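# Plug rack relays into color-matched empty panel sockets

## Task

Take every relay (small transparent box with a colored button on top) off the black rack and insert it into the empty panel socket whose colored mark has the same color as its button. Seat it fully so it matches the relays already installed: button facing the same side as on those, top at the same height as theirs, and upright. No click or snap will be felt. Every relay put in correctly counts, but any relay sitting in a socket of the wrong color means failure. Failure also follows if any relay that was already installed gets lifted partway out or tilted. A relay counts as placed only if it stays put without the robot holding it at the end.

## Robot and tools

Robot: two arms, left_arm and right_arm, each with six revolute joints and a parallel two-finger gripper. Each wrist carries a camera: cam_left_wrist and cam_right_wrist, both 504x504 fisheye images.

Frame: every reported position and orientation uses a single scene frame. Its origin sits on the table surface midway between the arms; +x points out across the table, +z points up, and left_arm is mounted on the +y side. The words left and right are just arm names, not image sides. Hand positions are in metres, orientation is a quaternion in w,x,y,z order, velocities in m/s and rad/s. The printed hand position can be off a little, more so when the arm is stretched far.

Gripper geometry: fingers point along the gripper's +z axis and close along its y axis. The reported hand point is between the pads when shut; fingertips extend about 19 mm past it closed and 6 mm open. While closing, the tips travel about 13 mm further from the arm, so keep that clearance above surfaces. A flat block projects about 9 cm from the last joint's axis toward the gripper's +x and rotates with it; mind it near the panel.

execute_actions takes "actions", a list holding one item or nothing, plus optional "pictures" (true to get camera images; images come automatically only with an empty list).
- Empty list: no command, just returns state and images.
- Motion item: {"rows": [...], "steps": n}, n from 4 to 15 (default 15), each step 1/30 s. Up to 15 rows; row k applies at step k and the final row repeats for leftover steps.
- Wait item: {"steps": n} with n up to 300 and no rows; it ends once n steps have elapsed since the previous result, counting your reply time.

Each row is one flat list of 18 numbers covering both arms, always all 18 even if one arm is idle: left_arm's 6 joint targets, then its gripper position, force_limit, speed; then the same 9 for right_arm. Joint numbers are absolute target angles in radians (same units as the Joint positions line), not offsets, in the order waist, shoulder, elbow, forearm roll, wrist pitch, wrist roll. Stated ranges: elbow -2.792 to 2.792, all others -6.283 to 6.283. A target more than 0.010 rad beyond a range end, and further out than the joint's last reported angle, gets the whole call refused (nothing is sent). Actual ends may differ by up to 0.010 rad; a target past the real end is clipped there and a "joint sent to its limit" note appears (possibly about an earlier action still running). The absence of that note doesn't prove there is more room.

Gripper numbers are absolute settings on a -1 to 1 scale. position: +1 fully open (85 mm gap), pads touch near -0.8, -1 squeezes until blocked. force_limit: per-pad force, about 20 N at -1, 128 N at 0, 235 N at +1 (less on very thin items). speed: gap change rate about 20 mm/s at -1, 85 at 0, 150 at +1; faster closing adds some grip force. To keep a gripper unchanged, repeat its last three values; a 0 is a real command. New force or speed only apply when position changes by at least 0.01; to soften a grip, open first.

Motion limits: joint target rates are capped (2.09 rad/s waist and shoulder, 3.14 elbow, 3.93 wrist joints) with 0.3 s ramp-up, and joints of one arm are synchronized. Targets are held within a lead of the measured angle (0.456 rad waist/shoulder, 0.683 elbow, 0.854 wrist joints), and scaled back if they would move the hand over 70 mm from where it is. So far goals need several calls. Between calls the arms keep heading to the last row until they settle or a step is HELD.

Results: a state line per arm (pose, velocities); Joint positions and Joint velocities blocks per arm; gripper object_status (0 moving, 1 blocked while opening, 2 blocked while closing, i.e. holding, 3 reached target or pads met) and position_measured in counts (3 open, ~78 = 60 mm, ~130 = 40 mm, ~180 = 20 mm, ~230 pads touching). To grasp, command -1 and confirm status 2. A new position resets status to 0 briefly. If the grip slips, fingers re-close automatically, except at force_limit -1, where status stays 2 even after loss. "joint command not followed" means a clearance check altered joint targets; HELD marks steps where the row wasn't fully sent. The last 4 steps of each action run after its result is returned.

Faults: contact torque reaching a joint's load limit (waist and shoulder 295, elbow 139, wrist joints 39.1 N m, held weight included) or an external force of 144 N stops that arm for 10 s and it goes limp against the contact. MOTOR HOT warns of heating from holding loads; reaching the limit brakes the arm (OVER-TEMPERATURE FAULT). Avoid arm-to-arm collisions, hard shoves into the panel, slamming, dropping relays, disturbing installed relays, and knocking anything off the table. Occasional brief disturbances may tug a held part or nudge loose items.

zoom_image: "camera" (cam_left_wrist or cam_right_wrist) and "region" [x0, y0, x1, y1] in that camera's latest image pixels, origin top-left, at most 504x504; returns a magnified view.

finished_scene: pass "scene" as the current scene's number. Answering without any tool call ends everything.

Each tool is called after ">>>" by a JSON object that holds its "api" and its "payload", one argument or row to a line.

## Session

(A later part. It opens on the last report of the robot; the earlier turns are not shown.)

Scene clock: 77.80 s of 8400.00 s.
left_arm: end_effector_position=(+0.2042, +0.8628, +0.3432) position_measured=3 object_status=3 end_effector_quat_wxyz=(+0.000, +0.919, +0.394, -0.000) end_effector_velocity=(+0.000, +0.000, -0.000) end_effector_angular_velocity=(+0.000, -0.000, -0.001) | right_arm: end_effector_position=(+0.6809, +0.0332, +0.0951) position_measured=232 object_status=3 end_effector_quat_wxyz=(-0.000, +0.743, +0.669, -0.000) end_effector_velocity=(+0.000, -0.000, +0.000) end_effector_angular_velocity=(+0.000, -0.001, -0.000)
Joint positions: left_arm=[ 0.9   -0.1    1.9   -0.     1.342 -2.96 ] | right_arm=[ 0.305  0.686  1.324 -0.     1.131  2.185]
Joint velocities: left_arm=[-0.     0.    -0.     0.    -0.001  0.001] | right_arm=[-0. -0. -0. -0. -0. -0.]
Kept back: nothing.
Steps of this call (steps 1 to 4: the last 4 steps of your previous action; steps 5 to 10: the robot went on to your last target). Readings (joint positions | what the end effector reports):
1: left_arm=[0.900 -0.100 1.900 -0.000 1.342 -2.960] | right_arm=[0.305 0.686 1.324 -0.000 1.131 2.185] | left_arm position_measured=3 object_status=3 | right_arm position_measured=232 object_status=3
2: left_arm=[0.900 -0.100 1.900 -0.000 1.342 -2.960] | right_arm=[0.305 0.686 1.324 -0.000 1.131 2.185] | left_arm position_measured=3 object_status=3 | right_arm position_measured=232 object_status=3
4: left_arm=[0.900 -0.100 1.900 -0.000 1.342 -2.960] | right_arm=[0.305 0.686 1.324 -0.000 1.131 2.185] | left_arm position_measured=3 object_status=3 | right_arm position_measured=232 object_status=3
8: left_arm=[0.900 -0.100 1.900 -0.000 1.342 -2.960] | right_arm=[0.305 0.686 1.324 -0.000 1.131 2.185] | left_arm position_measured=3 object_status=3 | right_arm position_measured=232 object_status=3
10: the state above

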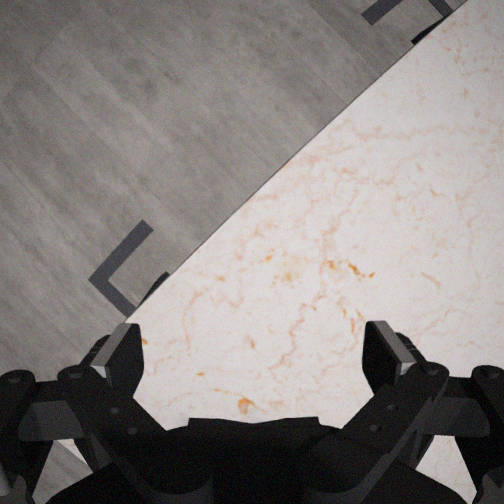

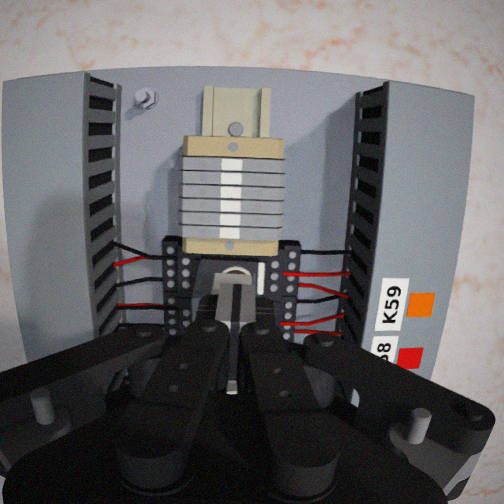

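>>> {"api": "execute_actions", "payload": {
  "actions": [
    {"rows":[[0.9,-0.1,1.9,0,1.3416,-2.96,1,0,0,0.3051,0.6875,1.3257,0,1.1284,2.1847,-1,0,0.6],[0.9,-0.1,1.9,0,1.3416,-2.96,1,0,0,0.3051,0.689,1.3271,0,1.1255,2.1847,-1,0,0.6],[0.9,-0.1,1.9,0,1.3416,-2.96,1,0,0,0.3051,0.6898,1.3278,0,1.1240,2.1847,-1,0,0.6],[0.9,-0.1,1.9,0,1.3416,-2.96,1,0,0,0.3051,0.6905,1.3284,0,1.1227,2.1847,-1,0,0.6]],"steps":10}
  ]
}}

>>> {"api": "execute_actions", "payload": {
  "actions": [
    {"steps":10}
  ],
  "pictures": true
}}

>>> {"api": "zoom_image", "payload": {
  "camera": "cam_right_wrist",
  "region": [150,220,320,390]
}}

Scene clock: 78.43 s of 8400.00 s.
left_arm: end_effector_position=(+0.2042, +0.8628, +0.3432) position_measured=3 object_status=3 end_effector_quat_wxyz=(+0.000, +0.919, +0.394, -0.000) end_effector_velocity=(-0.000, +0.000, +0.000) end_effector_angular_velocity=(+0.001, -0.000, +0.001) | right_arm: end_effector_position=(+0.6814, +0.0333, +0.0904) position_measured=232 object_status=3 end_effector_quat_wxyz=(+0.000, +0.743, +0.669, +0.001) end_effector_velocity=(-0.000, -0.000, -0.001) end_effector_angular_velocity=(+0.001, -0.001, -0.000)
Joint positions: left_arm=[ 0.9   -0.1    1.9   -0.     1.342 -2.96 ] | right_arm=[0.305 0.689 1.328 0.    1.123 2.185]
Joint velocities: left_arm=[ 0.001 -0.    -0.    -0.    -0.    -0.001] | right_arm=[-0.    -0.001  0.003 -0.    -0.004 -0.   ]
Steps of this call (steps 1 to 13: the robot went on to your last target; steps 14 to 19: the first 6 steps of this action). Readings (joint positions | what the end effector reports):
14: left_arm=[0.900 -0.100 1.900 -0.000 1.342 -2.960] | right_arm=[0.305 0.686 1.324 0.000 1.131 2.185] | left_arm position_measured=3 object_status=3 | right_arm position_measured=232 object_status=3
15: left_arm=[0.900 -0.100 1.900 -0.000 1.342 -2.960] | right_arm=[0.305 0.686 1.325 0.000 1.129 2.185] | left_arm position_measured=3 object_status=3 | right_arm position_measured=232 object_status=3
17: left_arm=[0.900 -0.100 1.900 -0.000 1.342 -2.960] | right_arm=[0.305 0.689 1.327 0.000 1.124 2.185] | left_arm position_measured=3 object_status=3 | right_arm position_measured=232 object_status=3
19: the state above

Scene clock: 78.77 s of 8400.00 s.
left_arm: end_effector_position=(+0.2042, +0.8628, +0.3432) position_measured=3 object_status=3 end_effector_quat_wxyz=(+0.000, +0.919, +0.394, -0.000) end_effector_velocity=(+0.001, +0.000, -0.000) end_effector_angular_velocity=(+0.000, -0.000, -0.001) | right_arm: end_effector_position=(+0.6811, +0.0331, +0.0895) position_measured=232 object_status=3 end_effector_quat_wxyz=(+0.000, +0.743, +0.669, +0.000) end_effector_velocity=(+0.000, -0.001, -0.001) end_effector_angular_velocity=(-0.000, +0.001, -0.001)
Joint positions: left_arm=[ 0.9   -0.1    1.9   -0.     1.342 -2.96 ] | right_arm=[ 0.305  0.69   1.328 -0.     1.123  2.185]
Joint velocities: left_arm=[-0.001  0.    -0.     0.    -0.001  0.   ] | right_arm=[-0.001  0.001 -0.     0.     0.    -0.   ]
Kept back: nothing.
Steps of this call (steps 1 to 4: the last 4 steps of your previous action; steps 5 to 10: the robot went on to your last target). Readings (joint positions | what the end effector reports):
1: left_arm=[0.900 -0.100 1.900 -0.000 1.342 -2.960] | right_arm=[0.305 0.689 1.328 0.000 1.123 2.185] | left_arm position_measured=3 object_status=3 | right_arm position_measured=232 object_status=3
2: left_arm=[0.900 -0.100 1.900 -0.000 1.342 -2.960] | right_arm=[0.305 0.690 1.328 0.000 1.123 2.185] | left_arm position_measured=3 object_status=3 | right_arm position_measured=232 object_status=3
4: left_arm=[0.900 -0.100 1.900 -0.000 1.342 -2.960] | right_arm=[0.305 0.690 1.328 0.000 1.123 2.185] | left_arm position_measured=3 object_status=3 | right_arm position_measured=232 object_status=3
8: left_arm=[0.900 -0.100 1.900 -0.000 1.342 -2.960] | right_arm=[0.305 0.690 1.328 -0.000 1.123 2.185] | left_arm position_measured=3 object_status=3 | right_arm position_measured=232 object_status=3
10: the state above

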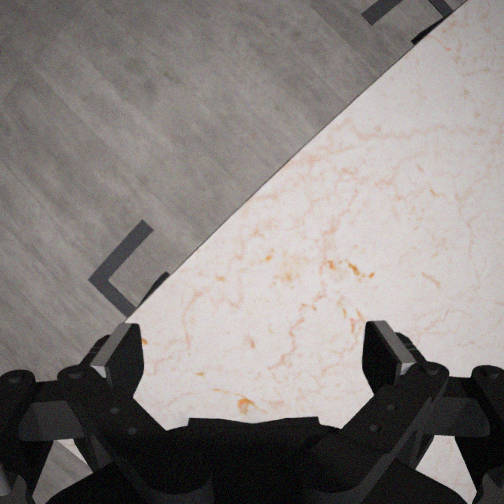

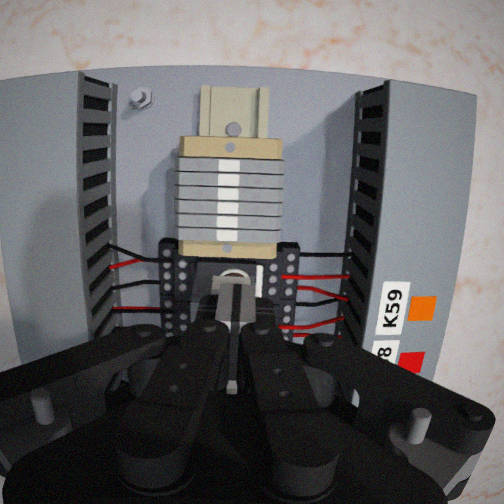

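Region (150, 220, 320, 390) of cam_right_wrist's 504x504 image, scaled by 2.965, with more detail than that image has.

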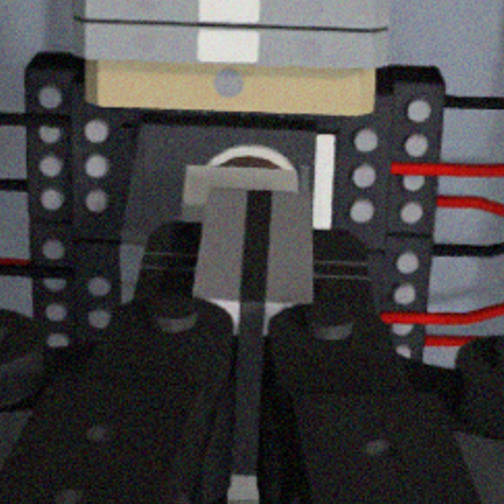

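>>> {"api": "execute_actions", "payload": {
  "actions": [
    {"rows":[[0.9,-0.1,1.9,0,1.3416,-2.96,1,0,0,0.3051,0.6908,1.3286,0,1.1222,2.1847,-1,0,0.6],[0.9,-0.1,1.9,0,1.3416,-2.96,1,0,0,0.3051,0.6910,1.3288,0,1.1218,2.1847,-1,0,0.6],[0.9,-0.1,1.9,0,1.3416,-2.96,1,0,0,0.3051,0.6912,1.3290,0,1.1214,2.1847,-1,0,0.6],[0.9,-0.1,1.9,0,1.3416,-2.96,1,0,0,0.3051,0.6914,1.3292,0,1.1210,2.1847,-1,0,0.6],[0.9,-0.1,1.9,0,1.3416,-2.96,1,0,0,0.3051,0.6916,1.3294,0,1.1206,2.1847,-1,0,0.6]],"steps":10}
  ]
}}

>>> {"api": "execute_actions", "payload": {
  "actions": [
    {"steps":10}
  ],
  "pictures": true
}}

>>> {"api": "zoom_image", "payload": {
  "camera": "cam_right_wrist",
  "region": [150,220,320,390]
}}

Scene clock: 89.23 s of 8400.00 s.
left_arm: end_effector_position=(+0.2042, +0.8628, +0.3432) position_measured=3 object_status=3 end_effector_quat_wxyz=(+0.000, +0.919, +0.394, -0.000) end_effector_velocity=(-0.000, -0.000, -0.000) end_effector_angular_velocity=(-0.001, +0.000, +0.002) | right_arm: end_effector_position=(+0.6830, +0.0339, +0.0915) position_measured=232 object_status=3 end_effector_quat_wxyz=(+0.001, +0.743, +0.669, +0.003) end_effector_velocity=(+0.000, -0.000, -0.001) end_effector_angular_velocity=(+0.000, +0.001, -0.001)
Joint positions: left_arm=[ 0.9   -0.1    1.9   -0.     1.342 -2.96 ] | right_arm=[ 0.305  0.689  1.326 -0.001  1.121  2.185]
Joint velocities: left_arm=[ 0.    -0.     0.001  0.    -0.    -0.001] | right_arm=[-0.001  0.001 -0.     0.    -0.    -0.   ]
FORCE FAULT: contact force on the right arm reached its limit, and that arm stopped for 10 seconds. The contact can be on any part of that arm, not only on its tool. That arm's remaining commands of this call were not run. That arm holds still and accepts commands again. Move the arm away from the contact; if what it grips holds it there, let go first. Pushing or pulling that hard again can fault the arm again.
Kept back: nothing.
The stop of the right arm began at step 14 of this call (marked STOPPED below). From that step on that arm followed nothing that you had sent. 4 of its steps, steps kept back included, did not run and will not run. The other arm was sent all steps of this action in this call, none kept back. Nothing is kept back now, and the robot has no last target.
Steps of this call (steps 1 to 7: the robot went on to your last target; steps 8 to 13: the first 6 steps of this action; steps 14 to 17: the last 4 steps of this action, not kept back; steps 18 to 314: the stop continued). Readings (joint positions | what the end effector reports):
8: left_arm=[0.900 -0.100 1.900 -0.000 1.342 -2.960] | right_arm=[0.305 0.690 1.328 -0.000 1.123 2.185] | left_arm position_measured=3 object_status=3 | right_arm position_measured=232 object_status=3
9: left_arm=[0.900 -0.100 1.900 -0.000 1.342 -2.960] | right_arm=[0.305 0.691 1.328 -0.000 1.122 2.185] | left_arm position_measured=3 object_status=3 | right_arm position_measured=232 object_status=3
11: left_arm=[0.900 -0.100 1.900 -0.000 1.342 -2.960] | right_arm=[0.305 0.691 1.329 -0.000 1.122 2.185] | left_arm position_measured=3 object_status=3 | right_arm position_measured=232 object_status=3
14: left_arm=[0.900 -0.100 1.900 -0.000 1.342 -2.960] | right_arm=[0.305 0.690 1.327 -0.001 1.121 2.185] | left_arm position_measured=3 object_status=3 | right_arm position_measured=232 object_status=3 STOPPED (the right arm)
15: left_arm=[0.900 -0.100 1.900 -0.000 1.342 -2.960] | right_arm=[0.305 0.690 1.326 -0.001 1.121 2.185] | left_arm position_measured=3 object_status=3 | right_arm position_measured=232 object_status=3
314: the state above

Scene clock: 89.27 s of 8400.00 s.
left_arm: end_effector_position=(+0.2042, +0.8628, +0.3432) position_measured=3 object_status=3 end_effector_quat_wxyz=(+0.000, +0.919, +0.394, -0.000) end_effector_velocity=(+0.001, -0.001, +0.000) end_effector_angular_velocity=(+0.001, -0.001, -0.002) | right_arm: end_effector_position=(+0.6831, +0.0339, +0.0915) position_measured=232 object_status=3 end_effector_quat_wxyz=(+0.001, +0.743, +0.669, +0.003) end_effector_velocity=(+0.000, -0.001, -0.000) end_effector_angular_velocity=(+0.000, +0.000, -0.001)
Joint positions: left_arm=[ 0.9   -0.1    1.9   -0.     1.342 -2.96 ] | right_arm=[ 0.305  0.689  1.326 -0.001  1.121  2.185]
Joint velocities: left_arm=[-0.002 -0.001  0.001 -0.    -0.001  0.   ] | right_arm=[-0.001  0.    -0.     0.     0.    -0.   ]
Kept back: nothing.
A stop began in an earlier call of the same reply, so what this call sent did not run. Send another action.
Steps of this call (step 1: nothing new was sent). Readings (joint positions | what the end effector reports):
1: the state above

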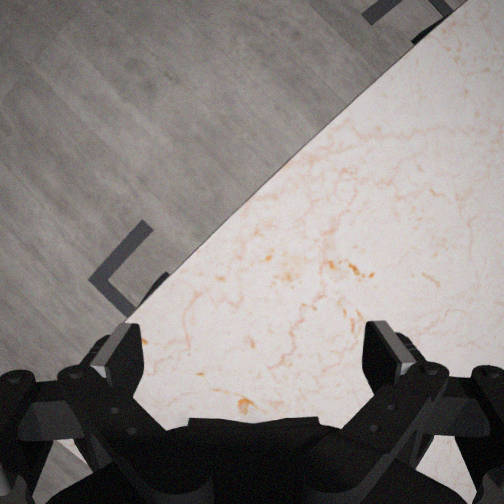

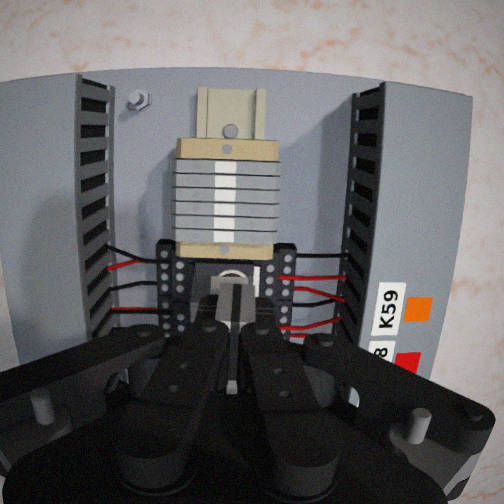

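Region (150, 220, 320, 390) of cam_right_wrist's 504x504 image, scaled by 2.965, with more detail than that image has.

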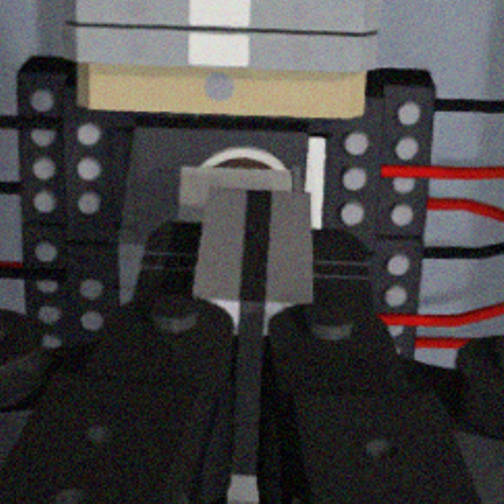

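>>> {"api": "execute_actions", "payload": {
  "actions": [
    {"rows":[[0.9,-0.1,1.9,0,1.3416,-2.96,1,0,0,0.3051,0.675,1.314,0,1.1526,2.1847,0.1,0,0.6],[0.9,-0.1,1.9,0,1.3416,-2.96,1,0,0,0.3051,0.675,1.314,0,1.1526,2.1847,0.1,0,0.6],[0.9,-0.1,1.9,0,1.3416,-2.96,1,0,0,0.3051,0.675,1.314,0,1.1526,2.1847,0.1,0,0.6],[0.9,-0.1,1.9,0,1.3416,-2.96,1,0,0,0.3051,0.675,1.314,0,1.1526,2.1847,0.1,0,0.6],[0.9,-0.1,1.9,0,1.3416,-2.96,1,0,0,0.2478,0.6145,1.4181,0,1.1090,2.1274,0.1,0,0.6]],"steps":15}
  ]
}}

>>> {"api": "execute_actions", "payload": {
  "actions": [
    {"rows":[[0.9,-0.1,1.9,0,1.3416,-2.96,1,0,0,0.2478,0.6145,1.4181,0,1.1090,2.1274,0.1,0,0.6],[0.9,-0.1,1.9,0,1.3416,-2.96,1,0,0,0.2478,0.6145,1.4181,0,1.1090,2.1274,0.1,0,0.6],[0.9,-0.1,1.9,0,1.3416,-2.96,1,0,0,0.2478,0.6145,1.4181,0,1.1090,2.1274,0.1,0,0.6],[0.9,-0.1,1.9,0,1.3416,-2.96,1,0,0,0.2478,0.638,1.4396,0,1.0640,2.1274,0.1,0,0.6],[0.9,-0.1,1.9,0,1.3416,-2.96,1,0,0,0.2478,0.638,1.4396,0,1.0640,2.1274,0.1,0,0.6],[0.9,-0.1,1.9,0,1.3416,-2.96,1,0,0,0.2478,0.638,1.4396,0,1.0640,2.1274,0.1,0,0.6],[0.9,-0.1,1.9,0,1.3416,-2.96,1,0,0,0.2478,0.638,1.4396,0,1.0640,2.1274,0.1,0,0.6],[0.9,-0.1,1.9,0,1.3416,-2.96,1,0,0,0.2478,0.6419,1.4431,0,1.0566,2.1274,0.1,0,0.6]],"steps":15}
  ]
}}

>>> {"api": "execute_actions", "payload": {
  "actions": [
    {"steps":12}
  ],
  "pictures": true
}}

>>> {"api": "zoom_image", "payload": {
  "camera": "cam_right_wrist",
  "region": [150,220,340,410]
}}

Scene clock: 90.63 s of 8400.00 s.
left_arm: end_effector_position=(+0.2042, +0.8628, +0.3432) position_measured=3 object_status=3 end_effector_quat_wxyz=(+0.000, +0.919, +0.394, -0.000) end_effector_velocity=(-0.001, +0.000, +0.000) end_effector_angular_velocity=(+0.000, -0.000, +0.002) | right_arm: end_effector_position=(+0.6701, -0.0291, +0.1111) position_measured=144 object_status=0 end_effector_quat_wxyz=(+0.000, +0.743, +0.669, -0.000) end_effector_velocity=(-0.007, -0.037, +0.005) end_effector_angular_velocity=(+0.005, -0.009, +0.003)
Joint positions: left_arm=[ 0.9   -0.1    1.9   -0.     1.342 -2.96 ] | right_arm=[ 0.248  0.615  1.417 -0.     1.11   2.128]
Joint velocities: left_arm=[ 0.002 -0.001 -0.    -0.     0.    -0.   ] | right_arm=[-0.035 -0.043  0.065 -0.    -0.032 -0.039]
Steps of this call (steps 1 to 30: nothing new was sent; steps 31 to 41: the first 11 steps of this action). Readings (joint positions | what the end effector reports):
31: left_arm=[0.900 -0.100 1.900 -0.000 1.342 -2.960] | right_arm=[0.305 0.689 1.326 -0.001 1.121 2.185] | left_arm position_measured=3 object_status=3 | right_arm position_measured=232 object_status=0
32: left_arm=[0.900 -0.100 1.900 -0.000 1.342 -2.960] | right_arm=[0.305 0.687 1.324 -0.001 1.128 2.185] | left_arm position_measured=3 object_status=3 | right_arm position_measured=232 object_status=0
34: left_arm=[0.900 -0.100 1.900 -0.000 1.342 -2.960] | right_arm=[0.305 0.675 1.314 0.000 1.151 2.185] | left_arm position_measured=3 object_status=3 | right_arm position_measured=218 object_status=0
38: left_arm=[0.900 -0.100 1.900 -0.000 1.342 -2.960] | right_arm=[0.278 0.647 1.364 0.000 1.130 2.157] | left_arm position_measured=3 object_status=3 | right_arm position_measured=177 object_status=0
41: the state above

Scene clock: 91.13 s of 8400.00 s.
left_arm: end_effector_position=(+0.2042, +0.8628, +0.3432) position_measured=3 object_status=3 end_effector_quat_wxyz=(+0.000, +0.919, +0.394, -0.000) end_effector_velocity=(+0.000, -0.001, +0.000) end_effector_angular_velocity=(-0.001, +0.000, -0.002) | right_arm: end_effector_position=(+0.6697, -0.0294, +0.0749) position_measured=117 object_status=3 end_effector_quat_wxyz=(-0.000, +0.743, +0.669, -0.000) end_effector_velocity=(+0.002, +0.001, +0.000) end_effector_angular_velocity=(+0.003, -0.007, -0.000)
Joint positions: left_arm=[ 0.9   -0.1    1.9   -0.     1.342 -2.96 ] | right_arm=[0.248 0.642 1.443 0.    1.057 2.127]
Joint velocities: left_arm=[-0.001 -0.     0.     0.     0.001  0.001] | right_arm=[-0.    -0.001 -0.    -0.    -0.007 -0.   ]
Steps of this call (steps 1 to 4: the last 4 steps of your previous action; steps 5 to 15: the first 11 steps of this action). Readings (joint positions | what the end effector reports):
5: left_arm=[0.900 -0.100 1.900 -0.000 1.342 -2.960] | right_arm=[0.248 0.614 1.418 -0.000 1.109 2.127] | left_arm position_measured=3 object_status=3 | right_arm position_measured=118 object_status=0
6: left_arm=[0.900 -0.100 1.900 -0.000 1.342 -2.960] | right_arm=[0.248 0.614 1.418 -0.000 1.109 2.127] | left_arm position_measured=3 object_status=3 | right_arm position_measured=117 object_status=0
8: left_arm=[0.900 -0.100 1.900 -0.000 1.342 -2.960] | right_arm=[0.248 0.614 1.418 -0.000 1.109 2.127] | left_arm position_measured=3 object_status=3 | right_arm position_measured=117 object_status=0
12: left_arm=[0.900 -0.100 1.900 -0.000 1.342 -2.960] | right_arm=[0.248 0.639 1.441 -0.000 1.064 2.127] | left_arm position_measured=3 object_status=3 | right_arm position_measured=117 object_status=0
15: the state above

Scene clock: 91.53 s of 8400.00 s.
left_arm: end_effector_position=(+0.2042, +0.8628, +0.3432) position_measured=3 object_status=3 end_effector_quat_wxyz=(+0.000, +0.919, +0.394, -0.000) end_effector_velocity=(-0.001, -0.001, -0.001) end_effector_angular_velocity=(-0.002, +0.002, +0.000) | right_arm: end_effector_position=(+0.6698, -0.0293, +0.0749) position_measured=117 object_status=3 end_effector_quat_wxyz=(-0.000, +0.743, +0.669, -0.000) end_effector_velocity=(-0.000, -0.000, -0.001) end_effector_angular_velocity=(-0.001, +0.001, -0.000)
Joint positions: left_arm=[ 0.9   -0.1    1.9   -0.     1.342 -2.96 ] | right_arm=[0.248 0.642 1.443 0.    1.057 2.127]
Joint velocities: left_arm=[-0.     0.     0.001  0.     0.002 -0.   ] | right_arm=[-0.     0.001  0.     0.    -0.    -0.   ]
Kept back: nothing.
Steps of this call (steps 1 to 4: the last 4 steps of your previous action; steps 5 to 12: the robot went on to your last target). Readings (joint positions | what the end effector reports):
1: left_arm=[0.900 -0.100 1.900 -0.000 1.342 -2.960] | right_arm=[0.248 0.642 1.443 0.000 1.057 2.127] | left_arm position_measured=3 object_status=3 | right_arm position_measured=117 object_status=3
2: left_arm=[0.900 -0.100 1.900 -0.000 1.342 -2.960] | right_arm=[0.248 0.642 1.443 0.000 1.057 2.127] | left_arm position_measured=3 object_status=3 | right_arm position_measured=117 object_status=3
4: left_arm=[0.900 -0.100 1.900 -0.000 1.342 -2.960] | right_arm=[0.248 0.642 1.443 0.000 1.057 2.127] | left_arm position_measured=3 object_status=3 | right_arm position_measured=117 object_status=3
8: left_arm=[0.900 -0.100 1.900 -0.000 1.342 -2.960] | right_arm=[0.248 0.642 1.443 0.000 1.057 2.127] | left_arm position_measured=3 object_status=3 | right_arm position_measured=117 object_status=3
12: the state above

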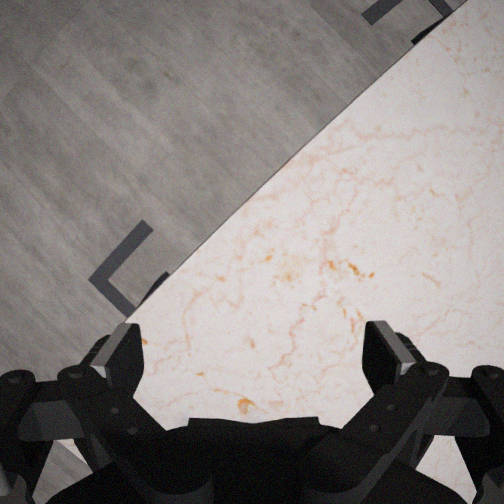

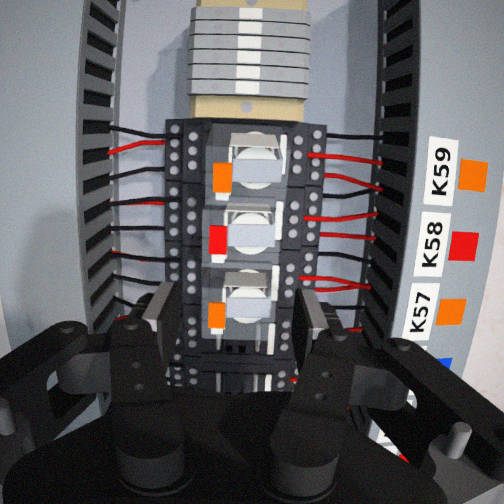

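Region (150, 220, 340, 410) of cam_right_wrist's 504x504 image, scaled by 2.653, with more detail than that image has.

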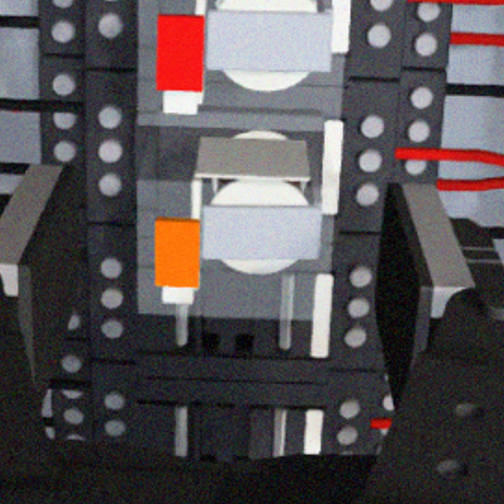

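>>> {"api": "execute_actions", "payload": {
  "actions": [
    {"rows":[[0.9,-0.1,1.9,0,1.3416,-2.96,1,0,0,0.2478,0.6145,1.4181,0,1.1090,2.1274,0.1,0,0.6],[0.9,-0.1,1.9,0,1.3416,-2.96,1,0,0,0.2478,0.6145,1.4181,0,1.1090,2.1274,0.1,0,0.6],[0.9,-0.1,1.9,0,1.3416,-2.96,1,0,0,0.2478,0.6145,1.4181,0,1.1090,2.1274,0.1,0,0.6],[0.9,-0.1,1.9,0,1.3416,-2.96,1,0,0,0.2478,0.6145,1.4181,0,1.1090,2.1274,0.1,0,0.6],[0.9,-0.1,1.9,0,1.3416,-2.96,1,0,0,-0.0116,0.5242,1.5697,0,1.0477,-1.3794,0.1,0,0.6]],"steps":15}
  ]
}}

>>> {"api": "execute_actions", "payload": {
  "actions": [
    {"rows":[[0.9,-0.1,1.9,0,1.3416,-2.96,1,0,0,-0.0116,0.5242,1.5697,0,1.0477,-1.3794,0.1,0,0.6]],"steps":15}
  ]
}}

>>> {"api": "execute_actions", "payload": {
  "actions": [
    {"steps":25}
  ],
  "pictures": true
}}

Scene clock: 92.63 s of 8400.00 s.
left_arm: end_effector_position=(+0.2042, +0.8628, +0.3432) position_measured=3 object_status=3 end_effector_quat_wxyz=(+0.000, +0.919, +0.394, -0.000) end_effector_velocity=(-0.001, +0.001, -0.000) end_effector_angular_velocity=(-0.000, +0.000, +0.003) | right_arm: end_effector_position=(+0.6804, -0.0903, +0.1091) position_measured=117 object_status=3 end_effector_quat_wxyz=(+0.000, +0.683, +0.731, -0.000) end_effector_velocity=(+0.069, -0.443, +0.014) end_effector_angular_velocity=(+0.004, -0.009, +1.491)
Joint positions: left_arm=[ 0.9   -0.1    1.9   -0.     1.342 -2.96 ] | right_arm=[ 0.177  0.591  1.462 -0.     1.089  1.884]
Joint velocities: left_arm=[ 0.003  0.     0.     0.    -0.    -0.   ] | right_arm=[-0.52  -0.186  0.288  0.    -0.111 -2.011]
Steps of this call (steps 1 to 15: the robot went on to your last target; steps 16 to 22: nothing new was sent; steps 23 to 33: the first 11 steps of this action). Readings (joint positions | what the end effector reports):
23: left_arm=[0.900 -0.100 1.900 -0.000 1.342 -2.960] | right_arm=[0.248 0.642 1.443 0.000 1.057 2.127] | left_arm position_measured=3 object_status=3 | right_arm position_measured=117 object_status=3
24: left_arm=[0.900 -0.100 1.900 -0.000 1.342 -2.960] | right_arm=[0.248 0.639 1.440 -0.000 1.063 2.127] | left_arm position_measured=3 object_status=3 | right_arm position_measured=117 object_status=3
26: left_arm=[0.900 -0.100 1.900 -0.000 1.342 -2.960] | right_arm=[0.248 0.618 1.420 -0.000 1.101 2.127] | left_arm position_measured=3 object_status=3 | right_arm position_measured=117 object_status=3
30: left_arm=[0.900 -0.100 1.900 -0.000 1.342 -2.960] | right_arm=[0.229 0.608 1.432 0.000 1.100 2.064] | left_arm position_measured=3 object_status=3 | right_arm position_measured=117 object_status=3
33: the state above

Scene clock: 93.13 s of 8400.00 s.
left_arm: end_effector_position=(+0.2042, +0.8628, +0.3432) position_measured=3 object_status=3 end_effector_quat_wxyz=(+0.000, +0.919, +0.394, -0.000) end_effector_velocity=(+0.000, -0.000, -0.000) end_effector_angular_velocity=(-0.001, +0.000, -0.002) | right_arm: end_effector_position=(+0.6870, -0.2378, +0.1108) position_measured=117 object_status=3 end_effector_quat_wxyz=(+0.000, +0.033, +0.999, -0.000) end_effector_velocity=(-0.004, -0.078, +0.001) end_effector_angular_velocity=(+0.000, -0.000, +3.690)
Joint positions: left_arm=[ 0.9   -0.1    1.9   -0.     1.342 -2.96 ] | right_arm=[ 0.002  0.529  1.562 -0.     1.051  0.272]
Joint velocities: left_arm=[-0.001  0.     0.     0.     0.     0.001] | right_arm=[-0.094 -0.034  0.053  0.    -0.02  -3.785]
Steps of this call (steps 1 to 4: the last 4 steps of your previous action; steps 5 to 15: the first 11 steps of this action). Readings (joint positions | what the end effector reports):
5: left_arm=[0.900 -0.100 1.900 -0.000 1.342 -2.960] | right_arm=[0.096 0.562 1.508 -0.000 1.071 1.485] | left_arm position_measured=3 object_status=3 | right_arm position_measured=117 object_status=3
6: left_arm=[0.900 -0.100 1.900 -0.000 1.342 -2.960] | right_arm=[0.082 0.557 1.517 -0.000 1.068 1.388] | left_arm position_measured=3 object_status=3 | right_arm position_measured=117 object_status=3
8: left_arm=[0.900 -0.100 1.900 -0.000 1.342 -2.960] | right_arm=[0.055 0.548 1.532 -0.000 1.062 1.167] | left_arm position_measured=3 object_status=3 | right_arm position_measured=117 object_status=3
12: left_arm=[0.900 -0.100 1.900 -0.000 1.342 -2.960] | right_arm=[0.016 0.534 1.554 -0.000 1.054 0.657] | left_arm position_measured=3 object_status=3 | right_arm position_measured=117 object_status=3
15: the state above

Scene clock: 93.97 s of 8400.00 s.
left_arm: end_effector_position=(+0.2042, +0.8628, +0.3432) position_measured=3 object_status=3 end_effector_quat_wxyz=(+0.000, +0.919, +0.394, -0.000) end_effector_velocity=(-0.000, -0.001, -0.000) end_effector_angular_velocity=(-0.002, +0.001, -0.001) | right_arm: end_effector_position=(+0.6863, -0.2492, +0.1108) position_measured=117 object_status=3 end_effector_quat_wxyz=(-0.000, -0.707, +0.707, -0.000) end_effector_velocity=(-0.000, -0.000, -0.001) end_effector_angular_velocity=(-0.000, +0.001, +0.000)
Joint positions: left_arm=[ 0.9   -0.1    1.9   -0.     1.342 -2.96 ] | right_arm=[-0.012  0.524  1.57  -0.     1.048 -1.379]
Joint velocities: left_arm=[-0.001  0.     0.001 -0.     0.001 -0.   ] | right_arm=[-0.     0.001  0.    -0.    -0.    -0.001]
Kept back: nothing.
Steps of this call (steps 1 to 4: the last 4 steps of your previous action; steps 5 to 25: the robot went on to your last target). Readings (joint positions | what the end effector reports):
1: left_arm=[0.900 -0.100 1.900 -0.000 1.342 -2.960] | right_arm=[-0.001 0.528 1.563 -0.000 1.050 0.144] | left_arm position_measured=3 object_status=3 | right_arm position_measured=117 object_status=3
2: left_arm=[0.900 -0.100 1.900 -0.000 1.342 -2.960] | right_arm=[-0.003 0.527 1.565 -0.000 1.050 0.016] | left_arm position_measured=3 object_status=3 | right_arm position_measured=117 object_status=3
4: left_arm=[0.900 -0.100 1.900 -0.000 1.342 -2.960] | right_arm=[-0.006 0.526 1.567 -0.000 1.049 -0.241] | left_arm position_measured=3 object_status=3 | right_arm position_measured=117 object_status=3
8: left_arm=[0.900 -0.100 1.900 -0.000 1.342 -2.960] | right_arm=[-0.009 0.525 1.568 -0.000 1.048 -0.754] | left_arm position_measured=3 object_status=3 | right_arm position_measured=117 object_status=3
25: the state above

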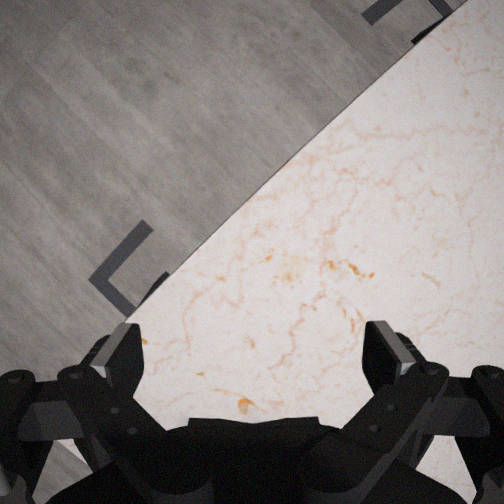

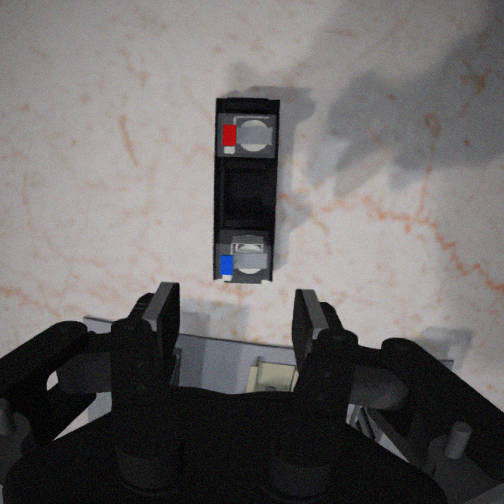

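>>> {"api": "execute_actions", "payload": {
  "actions": []
}}

Scene clock: 94.67 s of 8400.00 s.
left_arm: end_effector_position=(+0.2042, +0.8628, +0.3432) position_measured=3 object_status=3 end_effector_quat_wxyz=(+0.000, +0.919, +0.394, -0.000) end_effector_velocity=(+0.000, -0.000, +0.000) end_effector_angular_velocity=(+0.000, -0.000, -0.001) | right_arm: end_effector_position=(+0.6863, -0.2492, +0.1108) position_measured=117 object_status=3 end_effector_quat_wxyz=(-0.000, -0.707, +0.707, -0.000) end_effector_velocity=(-0.000, -0.000, -0.001) end_effector_angular_velocity=(-0.000, +0.001, -0.000)
Joint positions: left_arm=[ 0.9   -0.1    1.9   -0.     1.342 -2.96 ] | right_arm=[-0.012  0.524  1.57  -0.     1.048 -1.379]
Joint velocities: left_arm=[-0.001 -0.    -0.001  0.     0.     0.   ] | right_arm=[-0.     0.001  0.     0.     0.    -0.   ]
Kept back: nothing.
Steps of this call (steps 1 to 21: the robot went on to your last target). Readings (joint positions | what the end effector reports):
1: left_arm=[0.900 -0.100 1.900 -0.000 1.342 -2.960] | right_arm=[-0.012 0.524 1.570 -0.000 1.048 -1.379] | left_arm position_measured=3 object_status=3 | right_arm position_measured=117 object_status=3
2: left_arm=[0.900 -0.100 1.900 -0.000 1.342 -2.960] | right_arm=[-0.012 0.524 1.570 -0.000 1.048 -1.379] | left_arm position_measured=3 object_status=3 | right_arm position_measured=117 object_status=3
4: left_arm=[0.900 -0.100 1.900 -0.000 1.342 -2.960] | right_arm=[-0.012 0.524 1.570 -0.000 1.048 -1.379] | left_arm position_measured=3 object_status=3 | right_arm position_measured=117 object_status=3
8: left_arm=[0.900 -0.100 1.900 -0.000 1.342 -2.960] | right_arm=[-0.012 0.524 1.570 -0.000 1.048 -1.379] | left_arm position_measured=3 object_status=3 | right_arm position_measured=117 object_status=3
21: the state above

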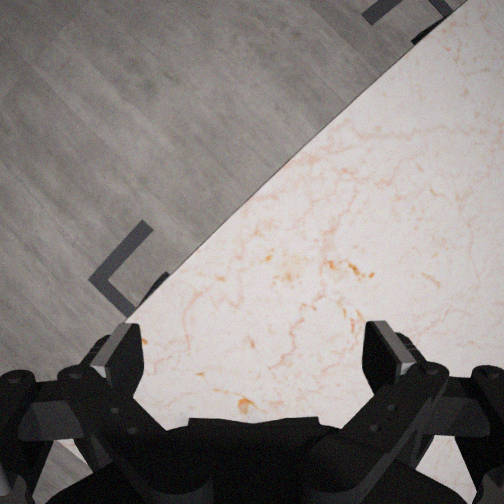

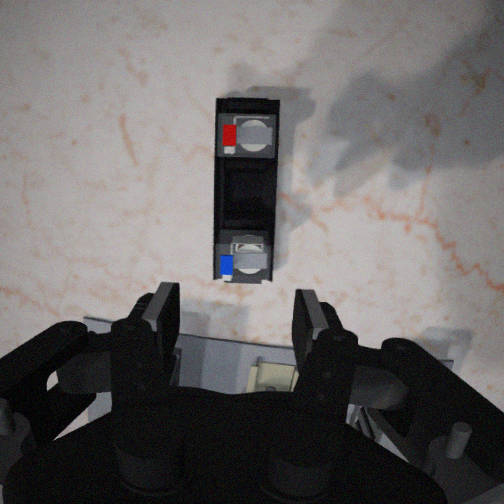

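>>> {"api": "execute_actions", "payload": {
  "actions": [
    {"rows":[[0.9,-0.1,1.9,0,1.3416,-2.96,1,0,0,-0.0116,0.566,1.6025,0,0.973,-1.3794,0.1,0,0.6],[0.9,-0.1,1.9,0,1.3416,-2.96,1,0,0,-0.0116,0.566,1.6025,0,0.973,-1.3794,0.1,0,0.6],[0.9,-0.1,1.9,0,1.3416,-2.96,1,0,0,-0.0116,0.566,1.6025,0,0.973,-1.3794,0.1,0,0.6],[0.9,-0.1,1.9,0,1.3416,-2.96,1,0,0,-0.0116,0.566,1.6025,0,0.973,-1.3794,0.1,0,0.6],[0.9,-0.1,1.9,0,1.3416,-2.96,1,0,0,-0.0116,0.566,1.6025,0,0.973,-1.3794,0.1,0,0.6],[0.9,-0.1,1.9,0,1.3416,-2.96,1,0,0,-0.0116,0.566,1.6025,0,0.973,-1.3794,0.1,0,0.6],[0.9,-0.1,1.9,0,1.3416,-2.96,1,0,0,-0.0116,0.566,1.6025,0,0.973,-1.3794,0.1,0,0.6],[0.9,-0.1,1.9,0,1.3416,-2.96,1,0,0,-0.0116,0.5763,1.6091,0,0.9562,-1.3794,0.1,0,0.6]],"steps":15}
  ]
}}

>>> {"api": "execute_actions", "payload": {
  "actions": [
    {"steps":12}
  ],
  "pictures": true
}}

Scene clock: 95.40 s of 8400.00 s.
left_arm: end_effector_position=(+0.2042, +0.8628, +0.3432) position_measured=3 object_status=3 end_effector_quat_wxyz=(+0.000, +0.919, +0.394, -0.000) end_effector_velocity=(-0.000, +0.000, +0.000) end_effector_angular_velocity=(+0.000, -0.000, +0.001) | right_arm: end_effector_position=(+0.6858, -0.2493, +0.0505) position_measured=117 object_status=3 end_effector_quat_wxyz=(-0.000, -0.707, +0.707, +0.000) end_effector_velocity=(+0.005, +0.001, -0.007) end_effector_angular_velocity=(+0.001, -0.010, +0.001)
Joint positions: left_arm=[ 0.9   -0.1    1.9   -0.     1.342 -2.96 ] | right_arm=[-0.012  0.576  1.61   0.     0.957 -1.379]
Joint velocities: left_arm=[ 0.    -0.    -0.    -0.     0.    -0.001] | right_arm=[ 0.     0.009 -0.    -0.001 -0.019  0.   ]
Steps of this call (steps 1 to 11: the robot went on to your last target; steps 12 to 22: the first 11 steps of this action). Readings (joint positions | what the end effector reports):
12: left_arm=[0.900 -0.100 1.900 -0.000 1.342 -2.960] | right_arm=[-0.012 0.524 1.570 -0.000 1.047 -1.379] | left_arm position_measured=3 object_status=3 | right_arm position_measured=117 object_status=3
13: left_arm=[0.900 -0.100 1.900 -0.000 1.342 -2.960] | right_arm=[-0.012 0.527 1.572 0.000 1.041 -1.379] | left_arm position_measured=3 object_status=3 | right_arm position_measured=117 object_status=3
15: left_arm=[0.900 -0.100 1.900 -0.000 1.342 -2.960] | right_arm=[-0.012 0.553 1.593 0.000 0.995 -1.379] | left_arm position_measured=3 object_status=3 | right_arm position_measured=117 object_status=3
19: left_arm=[0.900 -0.100 1.900 -0.000 1.342 -2.960] | right_arm=[-0.012 0.566 1.602 -0.000 0.973 -1.379] | left_arm position_measured=3 object_status=3 | right_arm position_measured=117 object_status=3
22: the state above

Scene clock: 95.80 s of 8400.00 s.
left_arm: end_effector_position=(+0.2042, +0.8628, +0.3432) position_measured=3 object_status=3 end_effector_quat_wxyz=(+0.000, +0.919, +0.394, -0.000) end_effector_velocity=(-0.001, +0.000, +0.000) end_effector_angular_velocity=(-0.000, +0.000, +0.002) | right_arm: end_effector_position=(+0.6863, -0.2492, +0.0507) position_measured=117 object_status=3 end_effector_quat_wxyz=(-0.000, -0.707, +0.707, +0.000) end_effector_velocity=(-0.000, -0.000, -0.001) end_effector_angular_velocity=(-0.000, +0.001, -0.000)
Joint positions: left_arm=[ 0.9   -0.1    1.9   -0.     1.342 -2.96 ] | right_arm=[-0.012  0.576  1.609  0.     0.956 -1.379]
Joint velocities: left_arm=[ 0.001 -0.    -0.    -0.     0.    -0.001] | right_arm=[-0.     0.001  0.     0.     0.     0.   ]
Kept back: nothing.
Steps of this call (steps 1 to 4: the last 4 steps of your previous action; steps 5 to 12: the robot went on to your last target). Readings (joint positions | what the end effector reports):
1: left_arm=[0.900 -0.100 1.900 -0.000 1.342 -2.960] | right_arm=[-0.012 0.576 1.609 0.000 0.956 -1.379] | left_arm position_measured=3 object_status=3 | right_arm position_measured=117 object_status=3
2: left_arm=[0.900 -0.100 1.900 -0.000 1.342 -2.960] | right_arm=[-0.012 0.576 1.609 0.000 0.956 -1.379] | left_arm position_measured=3 object_status=3 | right_arm position_measured=117 object_status=3
4: left_arm=[0.900 -0.100 1.900 -0.000 1.342 -2.960] | right_arm=[-0.012 0.576 1.609 0.000 0.956 -1.379] | left_arm position_measured=3 object_status=3 | right_arm position_measured=117 object_status=3
8: left_arm=[0.900 -0.100 1.900 -0.000 1.342 -2.960] | right_arm=[-0.012 0.576 1.609 0.000 0.956 -1.379] | left_arm position_measured=3 object_status=3 | right_arm position_measured=117 object_status=3
12: the state above

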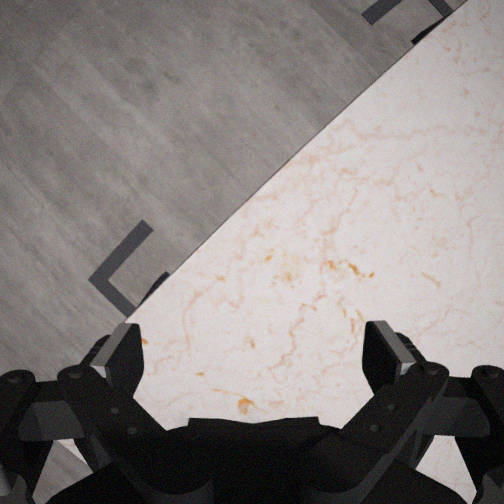

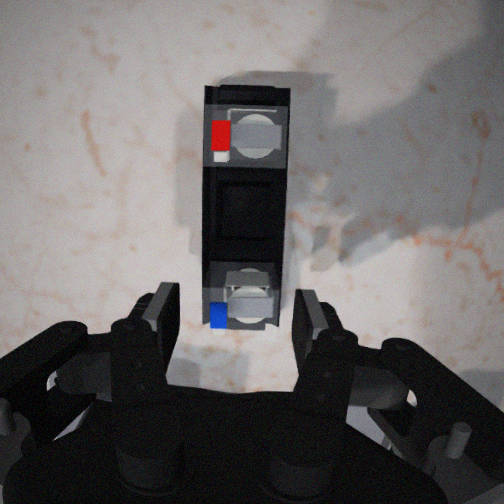

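>>> {"api": "execute_actions", "payload": {
  "actions": [
    {"rows":[[0.9,-0.1,1.9,0,1.3416,-2.96,1,0,0,-0.0113,0.5741,1.613,0,0.9545,-1.3794,0.1,0,0.6],[0.9,-0.1,1.9,0,1.3416,-2.96,1,0,0,-0.0113,0.5741,1.613,0,0.9545,-1.3794,0.1,0,0.6],[0.9,-0.1,1.9,0,1.3416,-2.96,1,0,0,-0.0113,0.5741,1.613,0,0.9545,-1.3794,0.1,0,0.6],[0.9,-0.1,1.9,0,1.3416,-2.96,1,0,0,-0.0113,0.5741,1.613,0,0.9545,-1.3794,-1,-0.4,-0.3]],"steps":15}
  ]
}}

>>> {"api": "execute_actions", "payload": {
  "actions": [
    {"steps":14}
  ],
  "pictures": true
}}

>>> {"api": "zoom_image", "payload": {
  "camera": "cam_right_wrist",
  "region": [150,220,340,410]
}}

Scene clock: 96.40 s of 8400.00 s.
left_arm: end_effector_position=(+0.2042, +0.8628, +0.3432) position_measured=3 object_status=3 end_effector_quat_wxyz=(+0.000, +0.919, +0.394, -0.000) end_effector_velocity=(+0.000, -0.000, -0.000) end_effector_angular_velocity=(-0.001, +0.001, -0.001) | right_arm: end_effector_position=(+0.6846, -0.2492, +0.0508) position_measured=146 object_status=0 end_effector_quat_wxyz=(-0.000, -0.708, +0.707, -0.000) end_effector_velocity=(-0.000, +0.000, +0.000) end_effector_angular_velocity=(+0.000, -0.000, -0.000)
Joint positions: left_arm=[ 0.9   -0.1    1.9   -0.     1.342 -2.96 ] | right_arm=[-0.011  0.574  1.613 -0.     0.955 -1.379]
Joint velocities: left_arm=[-0.001  0.     0.001  0.     0.     0.001] | right_arm=[ 0.    -0.     0.     0.001  0.    -0.   ]
Steps of this call (steps 1 to 7: the robot went on to your last target; steps 8 to 18: the first 11 steps of this action). Readings (joint positions | what the end effector reports):
8: left_arm=[0.900 -0.100 1.900 -0.000 1.342 -2.960] | right_arm=[-0.012 0.576 1.609 0.000 0.956 -1.379] | left_arm position_measured=3 object_status=3 | right_arm position_measured=117 object_status=3
9: left_arm=[0.900 -0.100 1.900 -0.000 1.342 -2.960] | right_arm=[-0.011 0.575 1.611 -0.000 0.955 -1.379] | left_arm position_measured=3 object_status=3 | right_arm position_measured=117 object_status=3
11: left_arm=[0.900 -0.100 1.900 -0.000 1.342 -2.960] | right_arm=[-0.011 0.574 1.613 -0.000 0.955 -1.379] | left_arm position_measured=3 object_status=3 | right_arm position_measured=117 object_status=0
15: left_arm=[0.900 -0.100 1.900 -0.000 1.342 -2.960] | right_arm=[-0.011 0.574 1.613 -0.000 0.955 -1.379] | left_arm position_measured=3 object_status=3 | right_arm position_measured=129 object_status=0
18: the state above

Scene clock: 96.87 s of 8400.00 s.
left_arm: end_effector_position=(+0.2042, +0.8628, +0.3432) position_measured=3 object_status=3 end_effector_quat_wxyz=(+0.000, +0.919, +0.394, -0.000) end_effector_velocity=(-0.000, +0.000, +0.000) end_effector_angular_velocity=(+0.000, -0.000, -0.001) | right_arm: end_effector_position=(+0.6846, -0.2492, +0.0509) position_measured=165 object_status=2 end_effector_quat_wxyz=(+0.000, -0.708, +0.707, -0.000) end_effector_velocity=(-0.000, -0.000, -0.001) end_effector_angular_velocity=(-0.000, +0.001, +0.000)
Joint positions: left_arm=[ 0.9   -0.1    1.9   -0.     1.342 -2.96 ] | right_arm=[-0.011  0.574  1.613 -0.     0.954 -1.379]
Joint velocities: left_arm=[ 0.    -0.    -0.    -0.     0.     0.001] | right_arm=[ 0.     0.001  0.    -0.    -0.    -0.   ]
Kept back: nothing.
Steps of this call (steps 1 to 4: the last 4 steps of your previous action; steps 5 to 14: the robot went on to your last target). Readings (joint positions | what the end effector reports):
1: left_arm=[0.900 -0.100 1.900 -0.000 1.342 -2.960] | right_arm=[-0.011 0.574 1.613 -0.000 0.954 -1.379] | left_arm position_measured=3 object_status=3 | right_arm position_measured=151 object_status=0
2: left_arm=[0.900 -0.100 1.900 -0.000 1.342 -2.960] | right_arm=[-0.011 0.574 1.613 -0.000 0.954 -1.379] | left_arm position_measured=3 object_status=3 | right_arm position_measured=157 object_status=0
4: left_arm=[0.900 -0.100 1.900 -0.000 1.342 -2.960] | right_arm=[-0.011 0.574 1.613 -0.000 0.954 -1.379] | left_arm position_measured=3 object_status=3 | right_arm position_measured=165 object_status=0
8: left_arm=[0.900 -0.100 1.900 -0.000 1.342 -2.960] | right_arm=[-0.011 0.574 1.613 -0.000 0.954 -1.379] | left_arm position_measured=3 object_status=3 | right_arm position_measured=165 object_status=0
14: the state above

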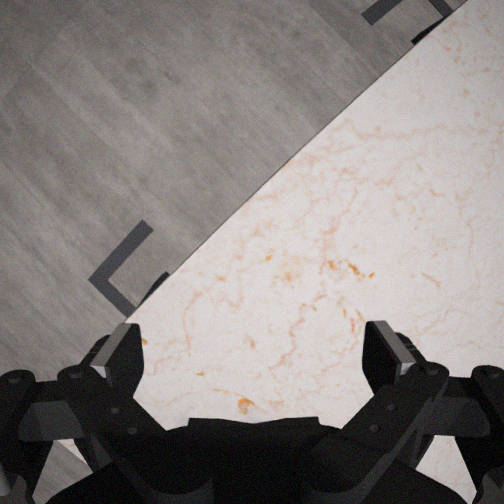

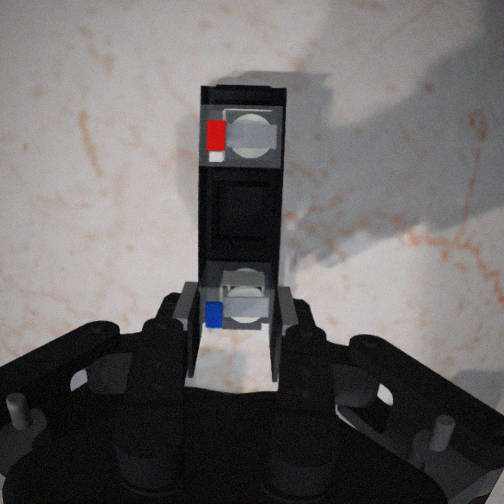

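Region (150, 220, 340, 410) of cam_right_wrist's 504x504 image, scaled by 2.653, with more detail than that image has.

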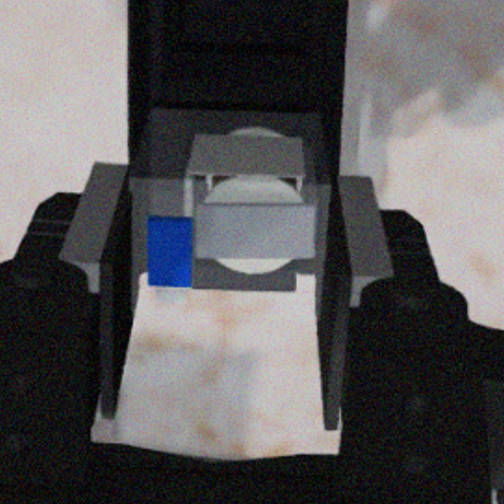

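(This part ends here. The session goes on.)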